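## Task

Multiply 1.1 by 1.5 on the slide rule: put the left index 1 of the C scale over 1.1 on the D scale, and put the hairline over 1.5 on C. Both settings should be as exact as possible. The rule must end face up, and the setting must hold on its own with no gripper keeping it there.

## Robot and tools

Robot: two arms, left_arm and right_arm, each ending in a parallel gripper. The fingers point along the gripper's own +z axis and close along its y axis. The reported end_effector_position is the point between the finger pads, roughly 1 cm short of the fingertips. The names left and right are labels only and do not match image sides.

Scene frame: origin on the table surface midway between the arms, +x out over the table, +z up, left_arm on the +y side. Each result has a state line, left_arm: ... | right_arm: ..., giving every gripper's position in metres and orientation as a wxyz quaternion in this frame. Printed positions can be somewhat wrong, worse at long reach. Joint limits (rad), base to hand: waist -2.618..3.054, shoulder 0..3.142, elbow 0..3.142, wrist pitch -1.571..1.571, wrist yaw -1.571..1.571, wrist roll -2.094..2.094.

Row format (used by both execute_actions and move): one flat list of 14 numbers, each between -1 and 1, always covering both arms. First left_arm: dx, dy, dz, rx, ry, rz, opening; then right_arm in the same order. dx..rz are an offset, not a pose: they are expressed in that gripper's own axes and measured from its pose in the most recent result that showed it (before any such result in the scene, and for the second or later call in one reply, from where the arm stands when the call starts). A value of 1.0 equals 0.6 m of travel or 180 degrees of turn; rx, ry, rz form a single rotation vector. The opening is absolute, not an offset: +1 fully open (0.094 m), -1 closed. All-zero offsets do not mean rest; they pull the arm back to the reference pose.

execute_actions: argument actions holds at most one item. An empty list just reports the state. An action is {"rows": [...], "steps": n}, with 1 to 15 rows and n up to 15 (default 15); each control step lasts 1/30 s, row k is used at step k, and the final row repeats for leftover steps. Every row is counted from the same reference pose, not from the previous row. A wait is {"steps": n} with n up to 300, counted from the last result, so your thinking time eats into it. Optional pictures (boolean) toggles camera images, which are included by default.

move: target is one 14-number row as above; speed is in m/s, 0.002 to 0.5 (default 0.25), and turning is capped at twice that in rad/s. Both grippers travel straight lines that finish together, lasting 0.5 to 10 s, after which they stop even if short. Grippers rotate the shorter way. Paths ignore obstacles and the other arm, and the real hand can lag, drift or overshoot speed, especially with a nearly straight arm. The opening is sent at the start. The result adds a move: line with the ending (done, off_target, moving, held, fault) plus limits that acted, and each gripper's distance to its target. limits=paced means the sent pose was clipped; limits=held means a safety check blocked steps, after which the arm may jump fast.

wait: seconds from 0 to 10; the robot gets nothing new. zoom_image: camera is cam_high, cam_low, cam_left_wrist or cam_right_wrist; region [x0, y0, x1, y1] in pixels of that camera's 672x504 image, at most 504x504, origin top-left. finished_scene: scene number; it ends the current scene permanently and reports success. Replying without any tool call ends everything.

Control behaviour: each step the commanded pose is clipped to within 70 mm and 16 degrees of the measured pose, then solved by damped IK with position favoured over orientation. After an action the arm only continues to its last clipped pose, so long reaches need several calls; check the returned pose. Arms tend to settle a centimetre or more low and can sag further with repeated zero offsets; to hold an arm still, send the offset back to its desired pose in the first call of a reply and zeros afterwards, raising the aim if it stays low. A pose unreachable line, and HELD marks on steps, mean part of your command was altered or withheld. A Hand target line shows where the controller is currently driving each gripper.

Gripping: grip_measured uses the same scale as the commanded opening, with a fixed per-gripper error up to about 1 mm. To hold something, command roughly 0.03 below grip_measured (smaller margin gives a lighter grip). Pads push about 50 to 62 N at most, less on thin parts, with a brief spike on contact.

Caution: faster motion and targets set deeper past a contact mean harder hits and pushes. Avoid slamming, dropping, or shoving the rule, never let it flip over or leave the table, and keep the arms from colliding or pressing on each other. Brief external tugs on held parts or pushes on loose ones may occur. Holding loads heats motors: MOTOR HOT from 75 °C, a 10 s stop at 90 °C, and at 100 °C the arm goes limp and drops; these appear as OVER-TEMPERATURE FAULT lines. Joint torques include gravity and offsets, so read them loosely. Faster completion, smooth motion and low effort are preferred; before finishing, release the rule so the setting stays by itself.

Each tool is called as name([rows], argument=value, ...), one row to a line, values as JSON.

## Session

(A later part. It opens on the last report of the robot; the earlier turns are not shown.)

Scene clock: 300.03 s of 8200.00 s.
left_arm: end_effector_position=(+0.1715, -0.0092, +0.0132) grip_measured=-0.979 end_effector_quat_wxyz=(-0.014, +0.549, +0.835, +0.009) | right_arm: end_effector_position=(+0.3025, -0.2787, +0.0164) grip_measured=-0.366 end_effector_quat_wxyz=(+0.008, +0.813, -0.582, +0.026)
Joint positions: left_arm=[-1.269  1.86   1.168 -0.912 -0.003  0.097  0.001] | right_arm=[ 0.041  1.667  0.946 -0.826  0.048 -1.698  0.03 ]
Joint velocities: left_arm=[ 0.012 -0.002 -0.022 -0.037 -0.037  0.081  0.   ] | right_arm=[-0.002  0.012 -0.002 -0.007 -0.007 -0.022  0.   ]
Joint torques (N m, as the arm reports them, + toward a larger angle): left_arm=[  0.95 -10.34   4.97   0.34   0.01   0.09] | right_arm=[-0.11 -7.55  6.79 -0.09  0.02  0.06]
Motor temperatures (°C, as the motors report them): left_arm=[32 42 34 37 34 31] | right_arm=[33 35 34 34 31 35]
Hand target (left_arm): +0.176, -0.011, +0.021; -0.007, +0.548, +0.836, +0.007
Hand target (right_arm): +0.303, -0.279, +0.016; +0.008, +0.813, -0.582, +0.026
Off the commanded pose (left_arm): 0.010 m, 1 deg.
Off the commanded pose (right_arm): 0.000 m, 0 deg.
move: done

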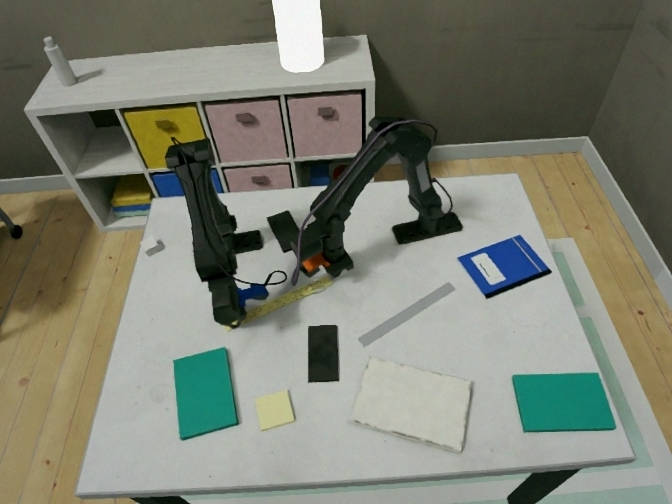

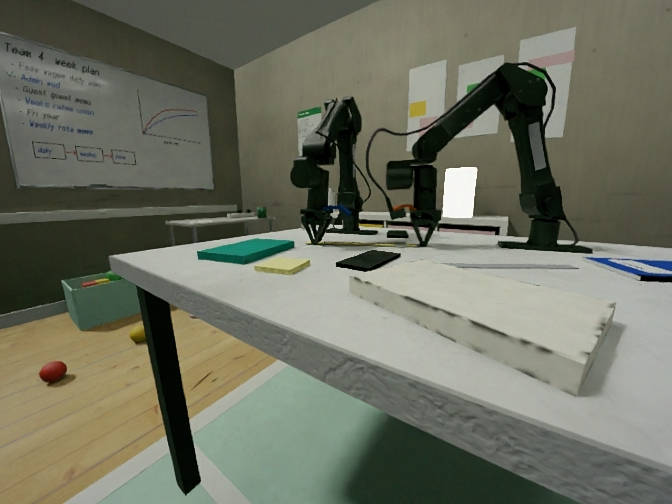

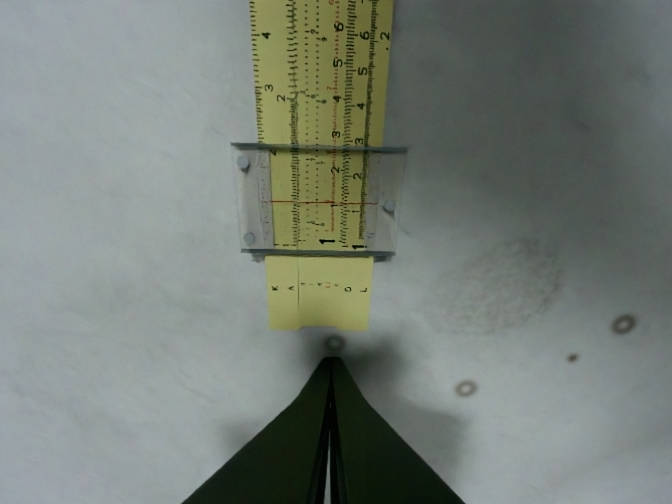

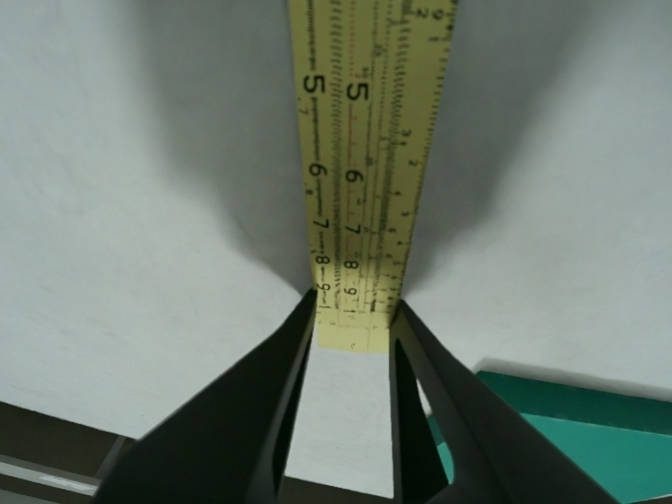

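move(target=[0,0.008,-0.035,0.008,0,0,-1,0,0,0,0,0,0,-0.39], speed=0.03)

Scene clock: 302.83 s of 8200.00 s.
left_arm: end_effector_position=(+0.1699, -0.0006, +0.0203) grip_measured=-0.979 end_effector_quat_wxyz=(-0.038, +0.550, +0.834, +0.012) | right_arm: end_effector_position=(+0.3025, -0.2787, +0.0164) grip_measured=-0.366 end_effector_quat_wxyz=(+0.008, +0.813, -0.582, +0.026)
Joint positions: left_arm=[-1.251  1.86   1.196 -0.986  0.014  0.12   0.001] | right_arm=[ 0.041  1.667  0.946 -0.826  0.048 -1.698  0.03 ]
Joint velocities: left_arm=[-0.017 -0.002 -0.002 -0.066  0.022 -0.007 -0.   ] | right_arm=[-0.012 -0.002 -0.012 -0.022  0.051  0.007 -0.   ]
Joint torques (N m, as the arm reports them, + toward a larger angle): left_arm=[  1.01 -11.57   5.45   0.31   0.09   0.08] | right_arm=[ 0.02 -7.66  6.66 -0.05  0.05 -0.07]
Motor temperatures (°C, as the motors report them): left_arm=[32 42 34 37 34 31] | right_arm=[33 35 34 34 31 35]
Hand target (left_arm): +0.176, -0.007, +0.034; -0.021, +0.549, +0.835, -0.001
Hand target (right_arm): +0.303, -0.279, +0.016; +0.008, +0.813, -0.582, +0.026
Off the commanded pose (left_arm): 0.017 m, 2 deg.
Off the commanded pose (right_arm): 0.000 m, 0 deg.
move: off_target (left_arm)

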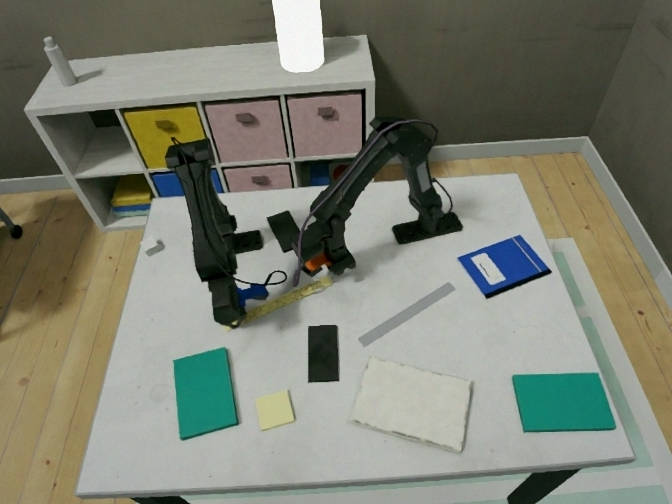

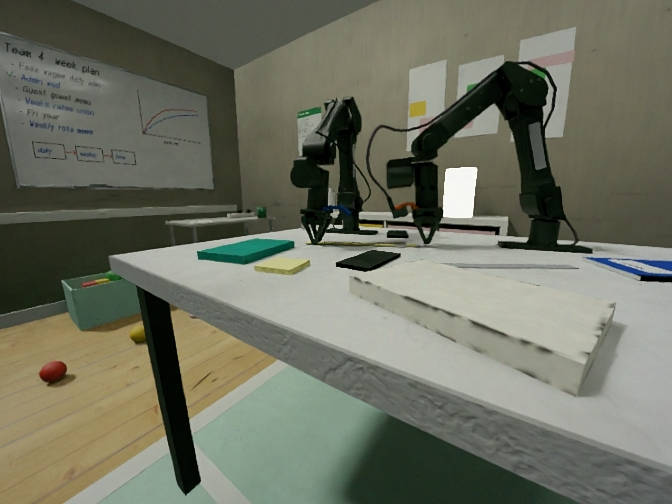

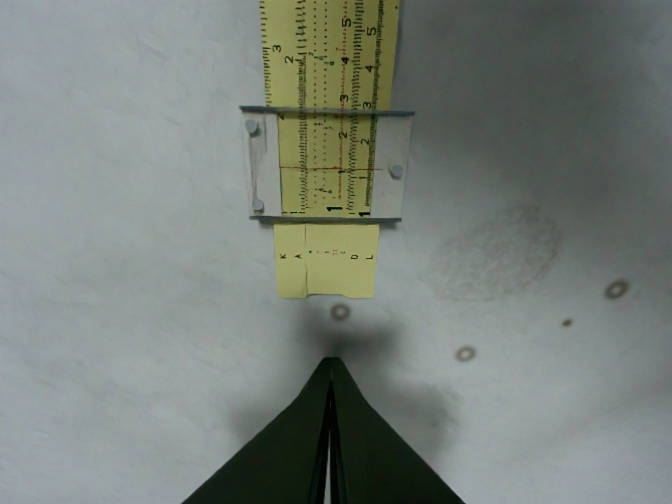

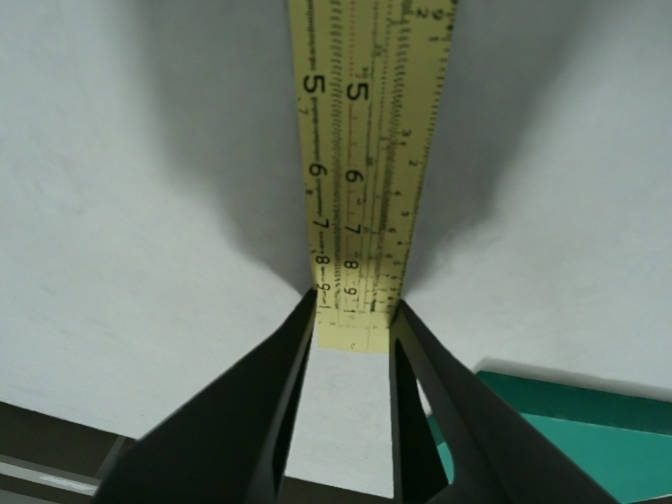

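move(target=[-0.035,0,-0.006,-0.007,-0.024,0,-1,0,0,0,0,0,0,-0.39], speed=0.02)

Scene clock: 309.00 s of 8200.00 s.
left_arm: end_effector_position=(+0.1777, -0.0108, +0.0196) grip_measured=-0.979 end_effector_quat_wxyz=(-0.013, +0.547, +0.837, +0.004) | right_arm: end_effector_position=(+0.3025, -0.2787, +0.0164) grip_measured=-0.366 end_effector_quat_wxyz=(+0.008, +0.813, -0.582, +0.026)
Joint positions: left_arm=[-1.251  1.86   1.196 -0.935  0.004  0.111  0.001] | right_arm=[ 0.041  1.667  0.946 -0.826  0.048 -1.698  0.03 ]
Joint velocities: left_arm=[ 0.007 -0.007 -0.002  0.007 -0.007 -0.051 -0.001] | right_arm=[-0.007  0.007 -0.007  0.007 -0.066 -0.022  0.   ]
Joint torques (N m, as the arm reports them, + toward a larger angle): left_arm=[-1.3  -9.28  4.66  0.64 -0.04 -0.09] | right_arm=[ 0.12 -7.7   6.61 -0.04  0.04 -0.04]
Motor temperatures (°C, as the motors report them): left_arm=[32 42 34 36 34 31] | right_arm=[33 35 34 34 31 35]
Hand target (left_arm): +0.179, -0.020, +0.023; -0.001, +0.550, +0.835, +0.000
Hand target (right_arm): +0.303, -0.279, +0.016; +0.008, +0.813, -0.582, +0.026
Off the commanded pose (left_arm): 0.010 m, 2 deg.
Off the commanded pose (right_arm): 0.000 m, 0 deg.
After step 90, 0.93 s passed at rest.
move: done

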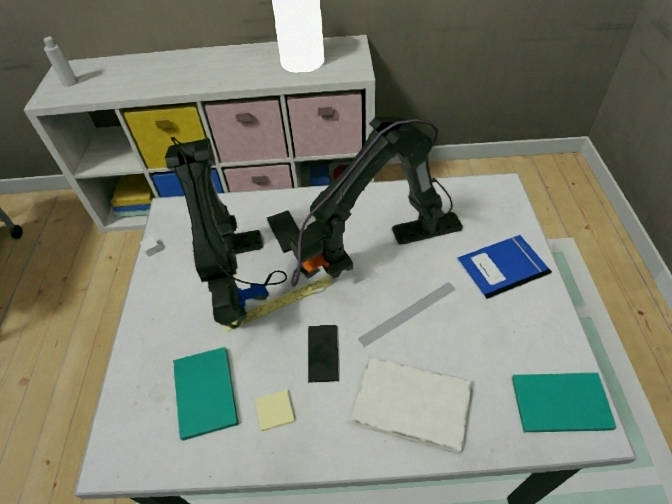

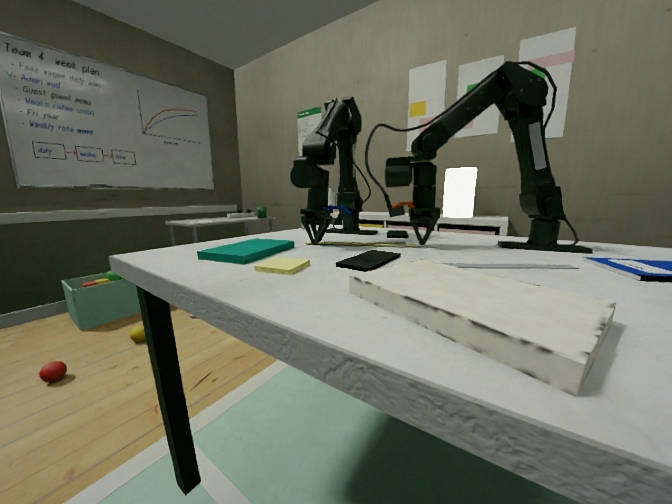

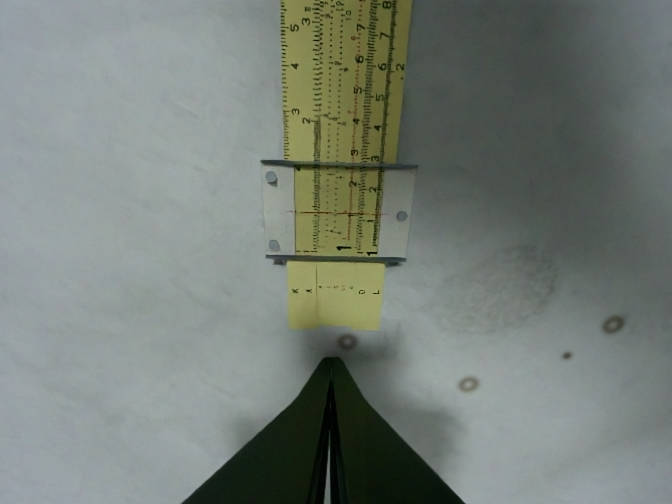

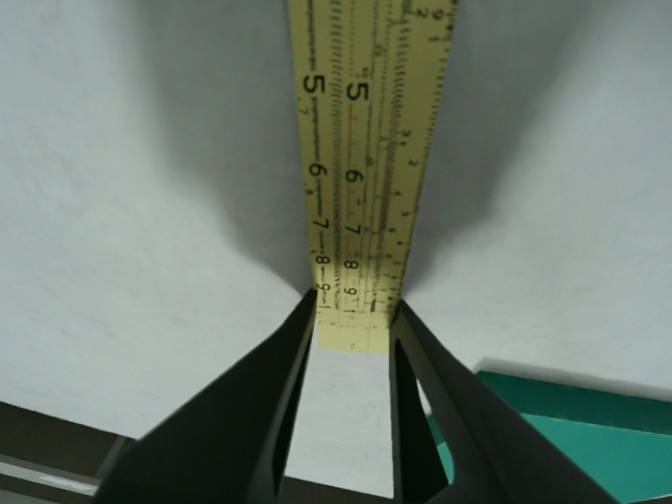

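move(target=[-0.012,-0.012,-0.006,0,0,0,-1,0,0,0,0,0,0,-0.39], speed=0.01)

Scene clock: 314.73 s of 8200.00 s.
left_arm: end_effector_position=(+0.1743, -0.0128, +0.0181) grip_measured=-0.979 end_effector_quat_wxyz=(-0.019, +0.545, +0.838, +0.008) | right_arm: end_effector_position=(+0.3025, -0.2787, +0.0164) grip_measured=-0.366 end_effector_quat_wxyz=(+0.008, +0.813, -0.582, +0.026)
Joint positions: left_arm=[-1.263  1.875  1.209 -0.947  0.004  0.094  0.001] | right_arm=[ 0.041  1.667  0.946 -0.826  0.048 -1.698  0.03 ]
Joint velocities: left_arm=[ 0.007 -0.002  0.012 -0.081 -0.007 -0.022 -0.   ] | right_arm=[-0.027 -0.007 -0.012 -0.051  0.007 -0.007  0.001]
Joint torques (N m, as the arm reports them, + toward a larger angle): left_arm=[-0.9  -9.25  5.45  0.39  0.02 -0.1 ] | right_arm=[ 0.09 -7.56  6.75 -0.06  0.01 -0.04]
Motor temperatures (°C, as the motors report them): left_arm=[32 42 35 36 34 31] | right_arm=[33 35 34 34 31 35]
Hand target (left_arm): +0.174, -0.020, +0.023; -0.013, +0.547, +0.837, +0.004
Hand target (right_arm): +0.303, -0.279, +0.016; +0.008, +0.813, -0.582, +0.026
Off the commanded pose (left_arm): 0.009 m, 1 deg.
Off the commanded pose (right_arm): 0.000 m, 0 deg.
After step 90, 1.37 s passed at rest.
move: done

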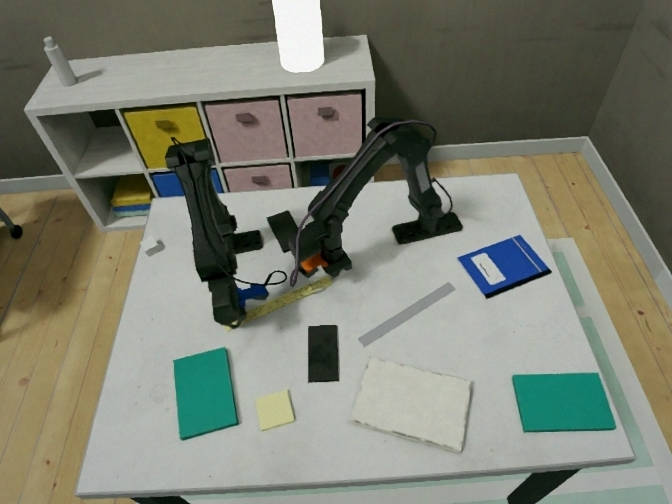

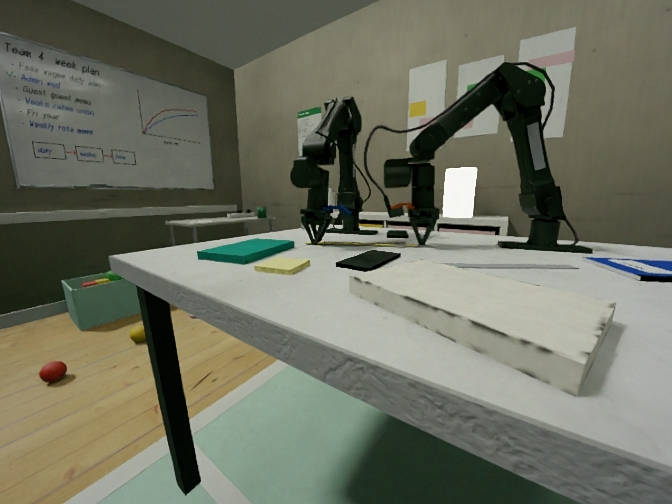

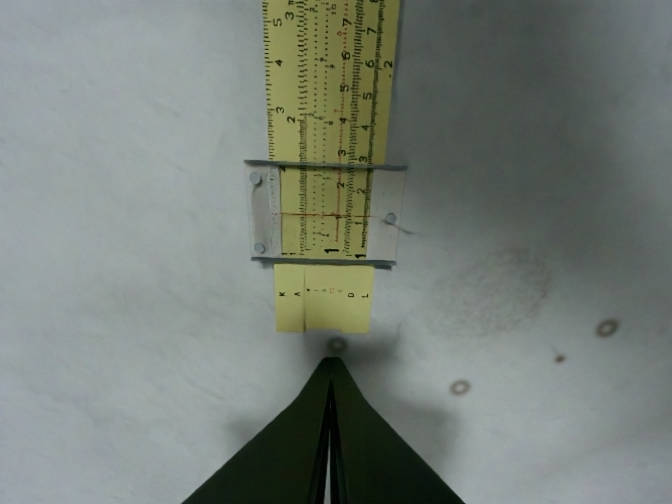

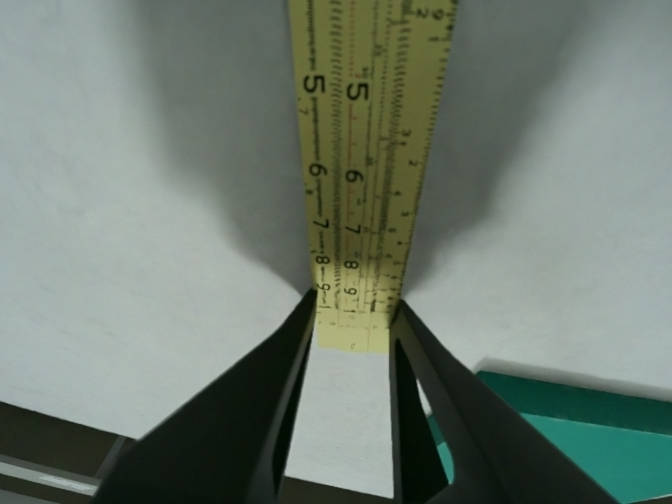

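move(target=[-0.04,0,-0.004,-0.012,-0.01,0,-1,0,0,0,0,0,0,-0.39], speed=0.012)

zoom_image(camera="cam_left_wrist", region=[240,160,440,380])

Scene clock: 321.00 s of 8200.00 s.
left_arm: end_effector_position=(+0.1802, -0.0213, +0.0145) grip_measured=-0.979 end_effector_quat_wxyz=(-0.015, +0.544, +0.839, +0.023) | right_arm: end_effector_position=(+0.3025, -0.2787, +0.0164) grip_measured=-0.366 end_effector_quat_wxyz=(+0.008, +0.813, -0.582, +0.026)
Joint positions: left_arm=[-1.276  1.923  1.258 -0.955 -0.025  0.077  0.001] | right_arm=[ 0.041  1.667  0.946 -0.826  0.049 -1.698  0.03 ]
Joint velocities: left_arm=[-0.007 -0.007  0.007 -0.037 -0.037 -0.022 -0.   ] | right_arm=[-0.002  0.002 -0.017 -0.037  0.007  0.037  0.   ]
Joint torques (N m, as the arm reports them, + toward a larger angle): left_arm=[-0.93 -9.8   5.7   0.65 -0.1  -0.1 ] | right_arm=[ 0.   -7.58  6.75 -0.04  0.06 -0.04]
Motor temperatures (°C, as the motors report them): left_arm=[32 41 35 36 34 31] | right_arm=[33 35 34 34 31 35]
Hand target (left_arm): +0.184, -0.034, +0.020; +0.004, +0.545, +0.838, +0.015
Hand target (right_arm): +0.303, -0.279, +0.016; +0.008, +0.813, -0.582, +0.026
Off the commanded pose (left_arm): 0.015 m, 2 deg.
Off the commanded pose (right_arm): 0.000 m, 0 deg.
After step 90, 1.00 s passed at rest.
move: off_target (left_arm)

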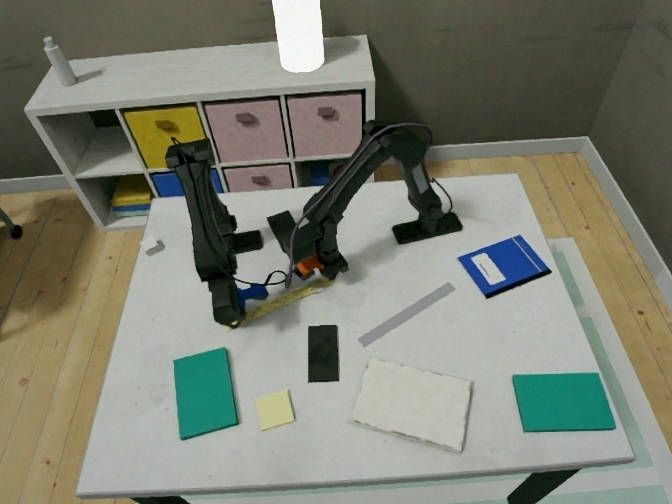

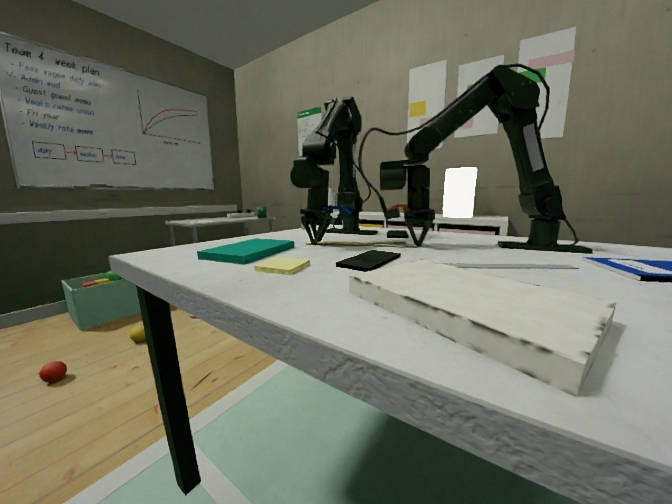

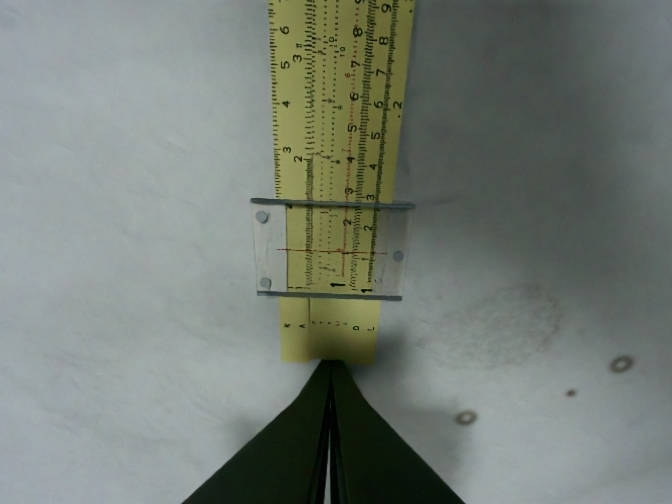

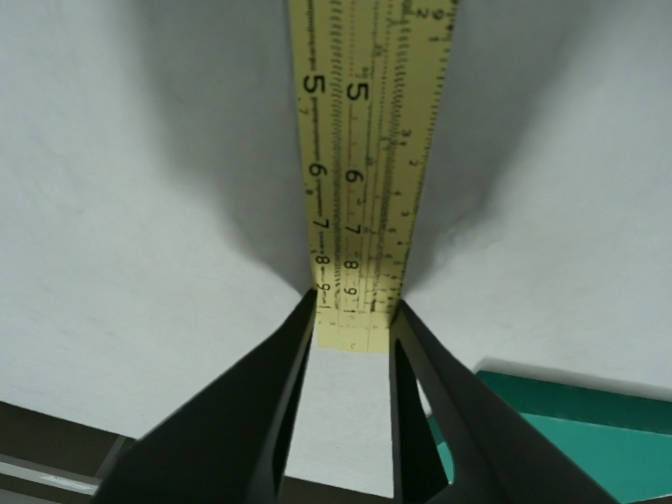

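Region (240, 160, 440, 380) of cam_left_wrist's 672x504 image, scaled by 2.291, with more detail than that image has; it fills the left 458 columns of this view, and the rest is white.

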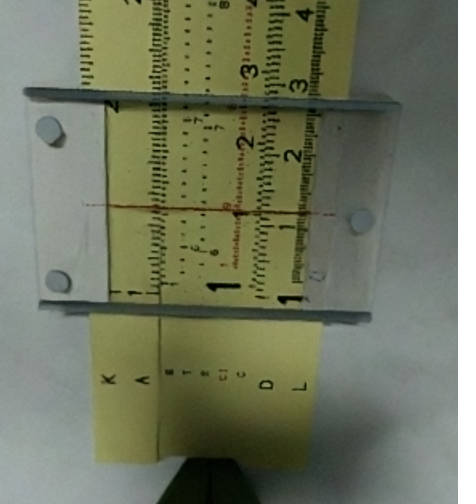

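move(target=[-0.035,0,-0.016,-0.008,-0.015,0,-1,0,0,0,0,0,0,-0.39], speed=0.012)

zoom_image(camera="cam_left_wrist", region=[240,160,440,380])

Scene clock: 325.27 s of 8200.00 s.
left_arm: end_effector_position=(+0.1839, -0.0238, +0.0183) grip_measured=-0.979 end_effector_quat_wxyz=(-0.013, +0.543, +0.839, +0.032) | right_arm: end_effector_position=(+0.3028, -0.2801, +0.0165) grip_measured=-0.366 end_effector_quat_wxyz=(+0.010, +0.812, -0.582, +0.029)
Joint positions: left_arm=[-1.28   1.935  1.291 -0.981 -0.044  0.07   0.001] | right_arm=[ 0.041  1.667  0.946 -0.826  0.056 -1.698  0.03 ]
Joint velocities: left_arm=[-0.002  0.007 -0.007 -0.066  0.022 -0.007 -0.002] | right_arm=[-0.022  0.017 -0.002  0.037 -0.066 -0.066  0.001]
Joint torques (N m, as the arm reports them, + toward a larger angle): left_arm=[-1.02 -9.71  5.86  0.72 -0.07 -0.13] | right_arm=[ 0.06 -7.57  6.56 -0.03 -0.05 -0.01]
Motor temperatures (°C, as the motors report them): left_arm=[32 41 35 36 34 31] | right_arm=[33 35 34 34 31 35]
Hand target (left_arm): +0.189, -0.040, +0.024; +0.011, +0.544, +0.839, +0.020
Hand target (right_arm): +0.303, -0.279, +0.016; +0.008, +0.813, -0.582, +0.026
Off the commanded pose (left_arm): 0.018 m, 3 deg.
Off the commanded pose (right_arm): 0.001 m, 0 deg.
move: off_target (left_arm)

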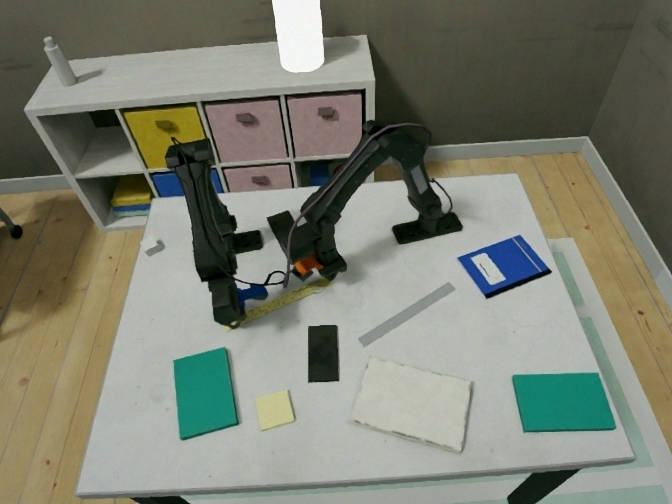

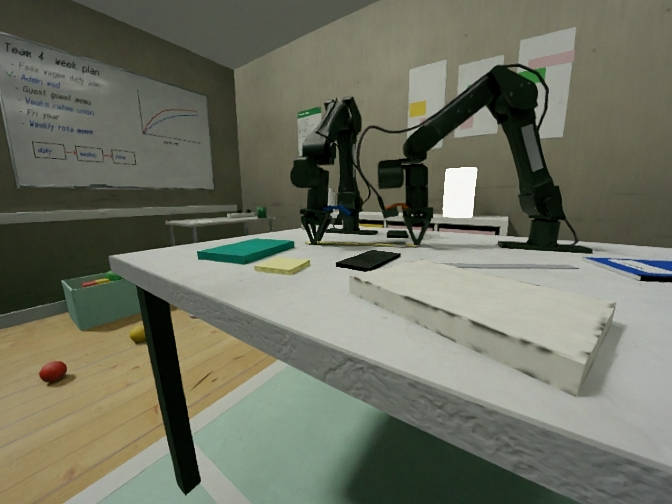

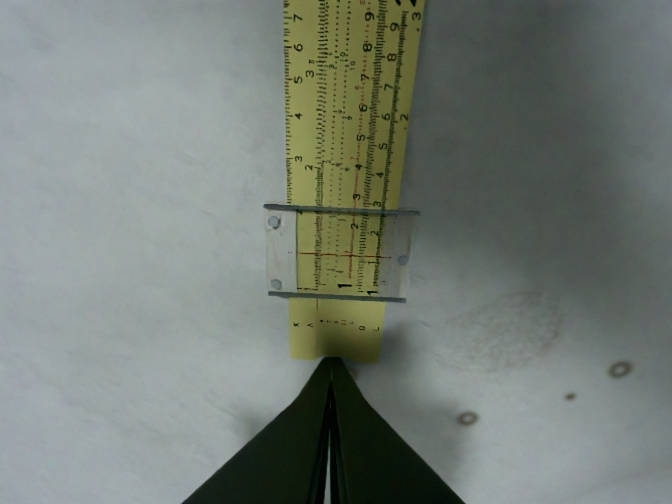

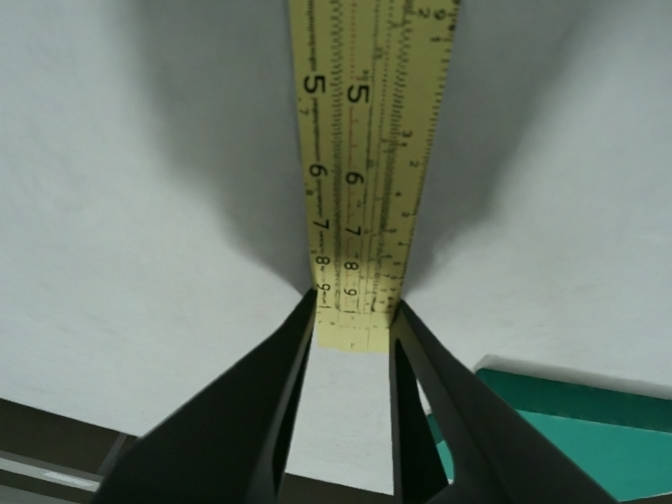

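Region (240, 160, 440, 380) of cam_left_wrist's 672x504 image, scaled by 2.291, with more detail than that image has; it fills the left 458 columns of this view, and the rest is white.

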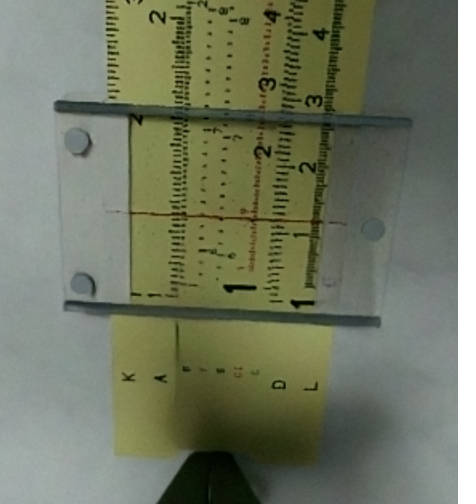

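move(target=[-0.03,-0.003,-0.004,-0.008,-0.02,0,-1,0,0,0,0,0,0,-0.371], speed=0.012)

zoom_image(camera="cam_left_wrist", region=[240,160,440,380])

Scene clock: 333.20 s of 8200.00 s.
left_arm: end_effector_position=(+0.1850, -0.0246, +0.0184) grip_measured=-0.979 end_effector_quat_wxyz=(-0.007, +0.542, +0.840, +0.039) | right_arm: end_effector_position=(+0.3030, -0.2811, +0.0166) grip_measured=-0.359 end_effector_quat_wxyz=(+0.013, +0.812, -0.582, +0.031)
Joint positions: left_arm=[-1.287  1.935  1.291 -0.976 -0.061  0.06   0.001] | right_arm=[ 0.041  1.667  0.946 -0.826  0.062 -1.698  0.03 ]
Joint velocities: left_arm=[ 0.012 -0.012 -0.002 -0.007 -0.037 -0.081 -0.   ] | right_arm=[ 0.012  0.002 -0.027 -0.022  0.022 -0.051  0.   ]
Joint torques (N m, as the arm reports them, + toward a larger angle): left_arm=[-0.99 -9.83  4.52  0.92 -0.07 -0.08] | right_arm=[ 0.34 -7.51  6.56 -0.03  0.01 -0.1 ]
Motor temperatures (°C, as the motors report them): left_arm=[32 41 35 36 34 31] | right_arm=[33 35 34 34 31 35]
Hand target (left_arm): +0.190, -0.041, +0.020; +0.020, +0.543, +0.839, +0.026
Hand target (right_arm): +0.303, -0.280, +0.017; +0.010, +0.812, -0.582, +0.029
Off the commanded pose (left_arm): 0.017 m, 3 deg.
Off the commanded pose (right_arm): 0.001 m, 0 deg.
After step 90, 1.90 s passed at rest.
move: off_target (left_arm)

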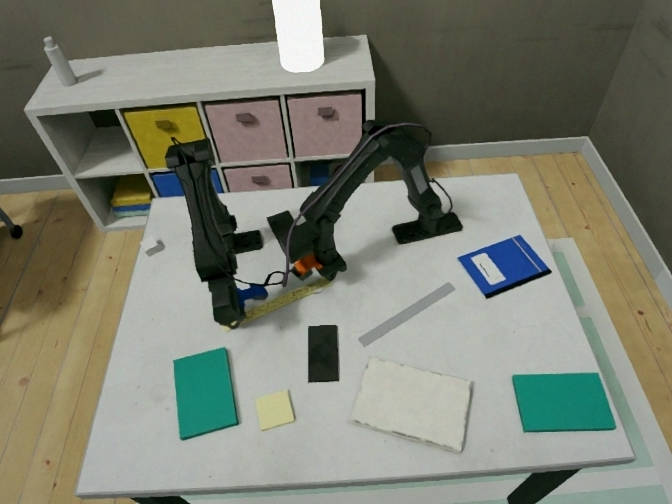

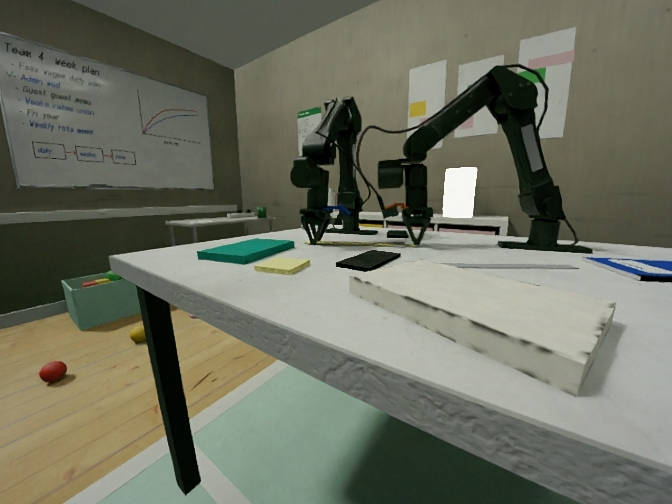

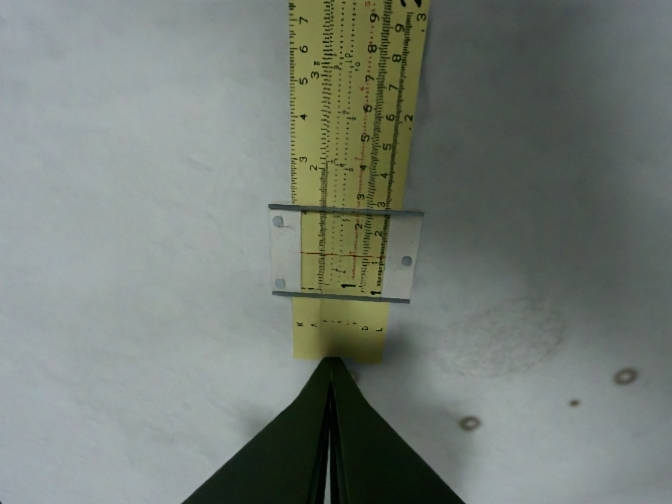

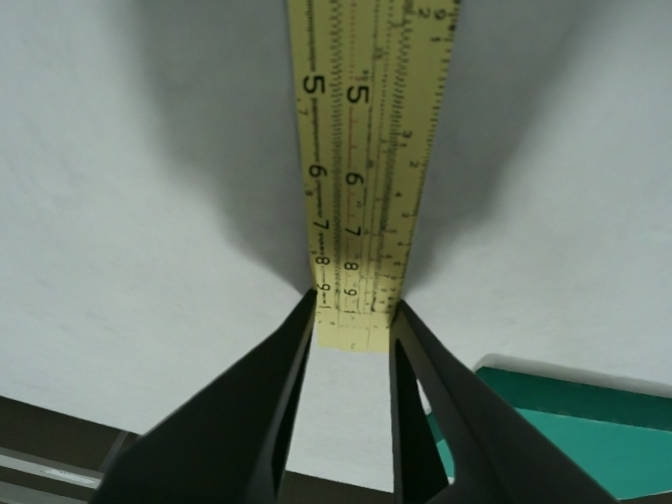

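Region (240, 160, 440, 380) of cam_left_wrist's 672x504 image, scaled by 2.291, with more detail than that image has; it fills the left 458 columns of this view, and the rest is white.

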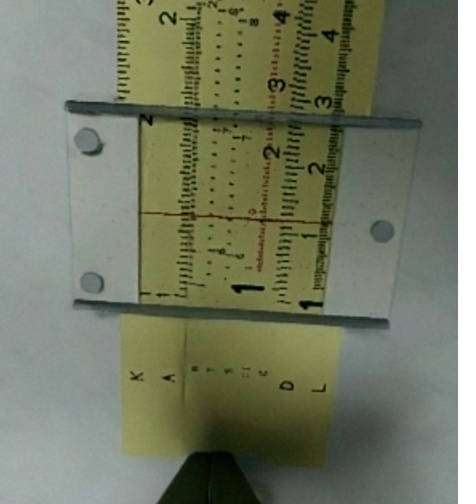

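move(target=[0.004,-0.016,-0.010,-0.015,-0.015,0,-1,0,0,0,0,0,0,-0.371], speed=0.012)

zoom_image(camera="cam_left_wrist", region=[240,160,440,380])

Scene clock: 339.83 s of 8200.00 s.
left_arm: end_effector_position=(+0.1753, -0.0219, +0.0153) grip_measured=-0.979 end_effector_quat_wxyz=(+0.007, +0.542, +0.839, +0.053) | right_arm: end_effector_position=(+0.3030, -0.2813, +0.0166) grip_measured=-0.359 end_effector_quat_wxyz=(+0.013, +0.812, -0.582, +0.031)
Joint positions: left_arm=[-1.33   1.911  1.242 -0.946 -0.098  0.018  0.001] | right_arm=[ 0.041  1.667  0.946 -0.826  0.063 -1.698  0.03 ]
Joint velocities: left_arm=[-0.002  0.002 -0.012 -0.037 -0.037 -0.007  0.001] | right_arm=[-0.002  0.007 -0.002 -0.007  0.037 -0.007  0.   ]
Joint torques (N m, as the arm reports them, + toward a larger angle): left_arm=[ -0.96 -12.59   3.11   0.6   -0.18  -0.08] | right_arm=[ 0.25 -7.85  6.52 -0.02  0.04  0.01]
Motor temperatures (°C, as the motors report them): left_arm=[32 42 35 36 34 31] | right_arm=[33 35 34 34 31 35]
Hand target (left_arm): +0.175, -0.027, +0.024; +0.026, +0.542, +0.839, +0.046
Hand target (right_arm): +0.303, -0.281, +0.017; +0.013, +0.812, -0.582, +0.031
Off the commanded pose (left_arm): 0.010 m, 2 deg.
Off the commanded pose (right_arm): 0.000 m, 0 deg.
After step 90, 0.63 s passed at rest.
move: done

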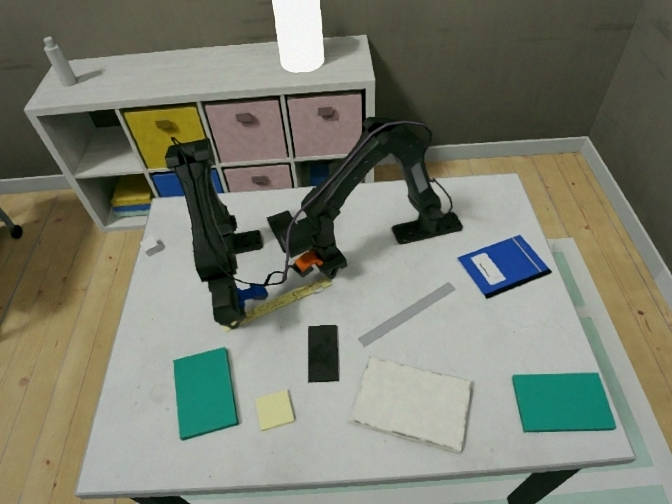

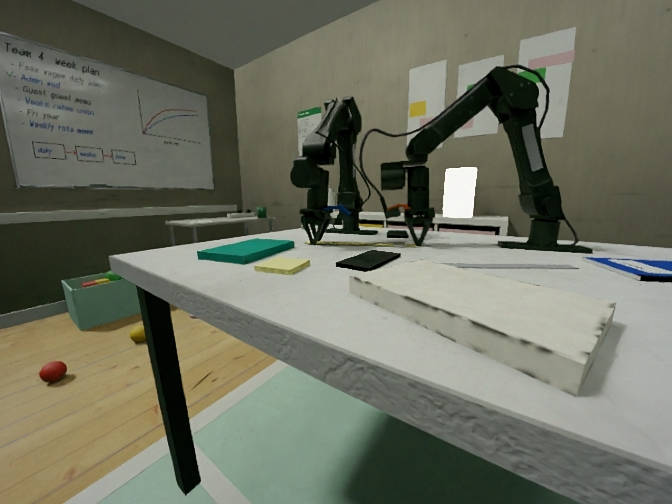

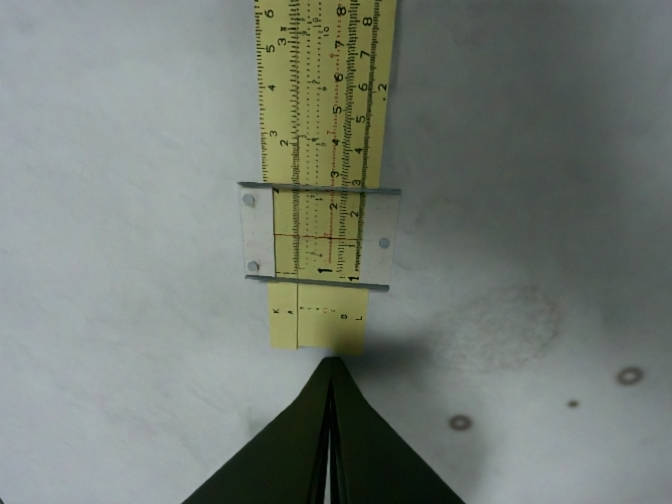

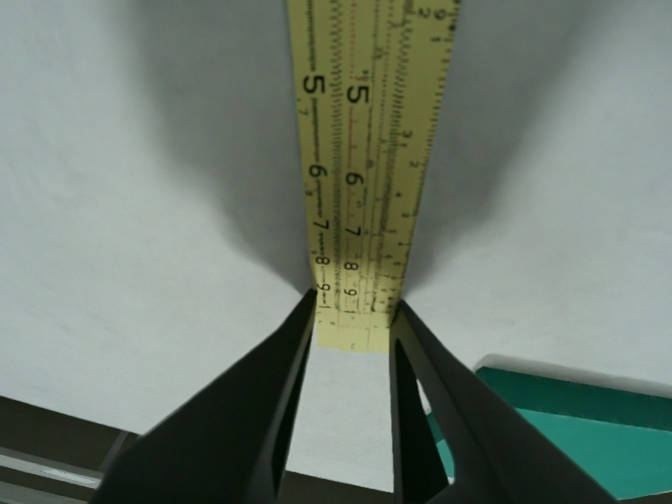

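Region (240, 160, 440, 380) of cam_left_wrist's 672x504 image, scaled by 2.291, with more detail than that image has; it fills the left 458 columns of this view, and the rest is white.

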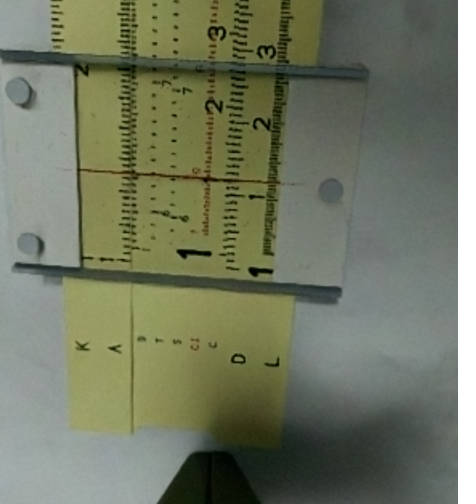

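move(target=[0,0.005,-0.012,0.031,-0.015,0.004,-1,0,0,0,0,0,0,-0.371], speed=0.012)

zoom_image(camera="cam_left_wrist", region=[240,160,440,380])

Scene clock: 354.57 s of 8200.00 s.
left_arm: end_effector_position=(+0.1735, -0.0185, +0.0137) grip_measured=-0.979 end_effector_quat_wxyz=(-0.015, +0.549, +0.836, +0.012) | right_arm: end_effector_position=(+0.3030, -0.2813, +0.0166) grip_measured=-0.359 end_effector_quat_wxyz=(+0.013, +0.812, -0.582, +0.031)
Joint positions: left_arm=[-1.281  1.895  1.217 -0.931 -0.007  0.085  0.001] | right_arm=[ 0.041  1.667  0.946 -0.826  0.063 -1.698  0.03 ]
Joint velocities: left_arm=[ 0.012 -0.002  0.002 -0.007 -0.007  0.007 -0.   ] | right_arm=[ 0.017 -0.002 -0.002 -0.007 -0.037 -0.007 -0.001]
Joint torques (N m, as the arm reports them, + toward a larger angle): left_arm=[  1.15 -12.36   3.04   0.62   0.07   0.08] | right_arm=[ 0.2  -7.99  6.61 -0.02  0.05  0.01]
Motor temperatures (°C, as the motors report them): left_arm=[32 43 34 36 34 31] | right_arm=[33 35 34 34 31 35]
Hand target (left_arm): +0.177, -0.021, +0.022; +0.000, +0.547, +0.837, -0.000
Hand target (right_arm): +0.303, -0.281, +0.017; +0.013, +0.812, -0.582, +0.031
Off the commanded pose (left_arm): 0.010 m, 2 deg.
Off the commanded pose (right_arm): 0.000 m, 0 deg.
After step 90, 6.97 s passed at rest.
move: done

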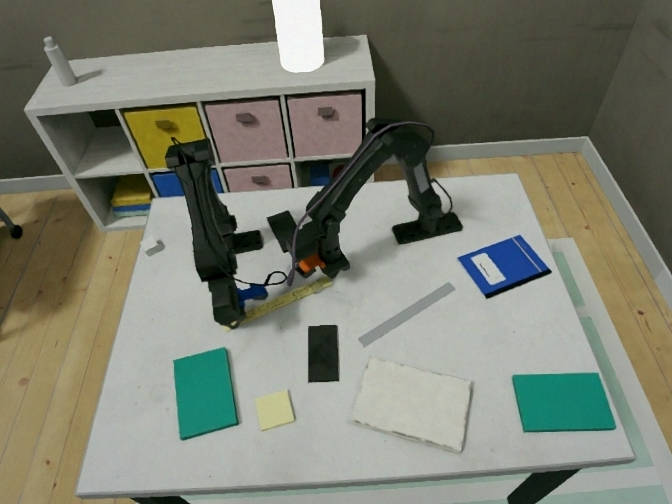

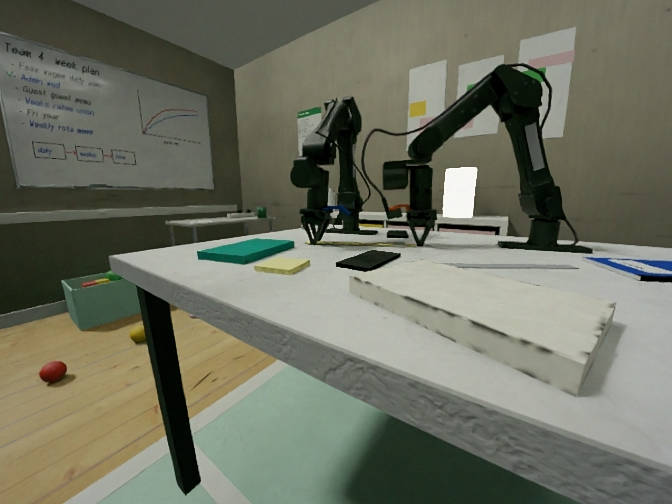

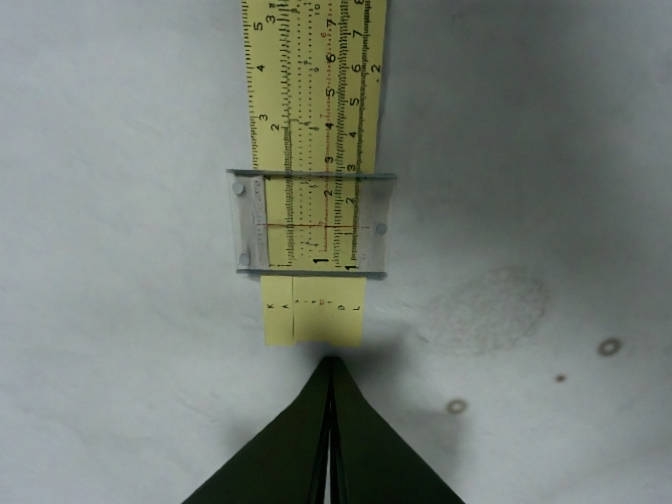

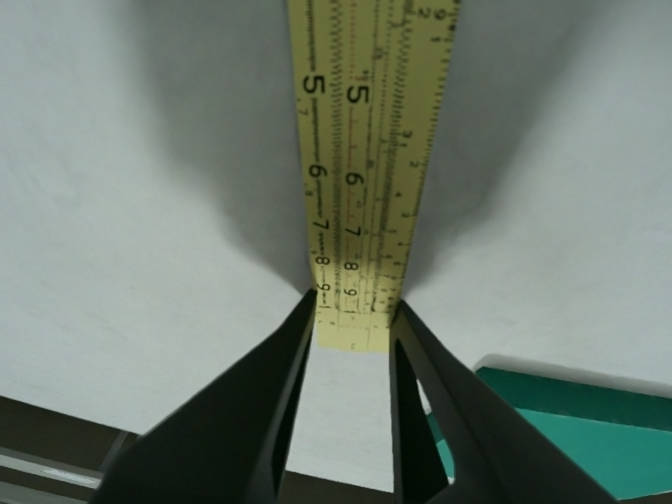

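Region (240, 160, 440, 380) of cam_left_wrist's 672x504 image, scaled by 2.291, with more detail than that image has; it fills the left 458 columns of this view, and the rest is white.

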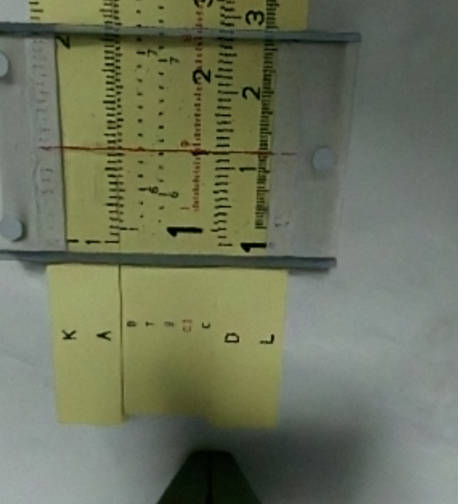

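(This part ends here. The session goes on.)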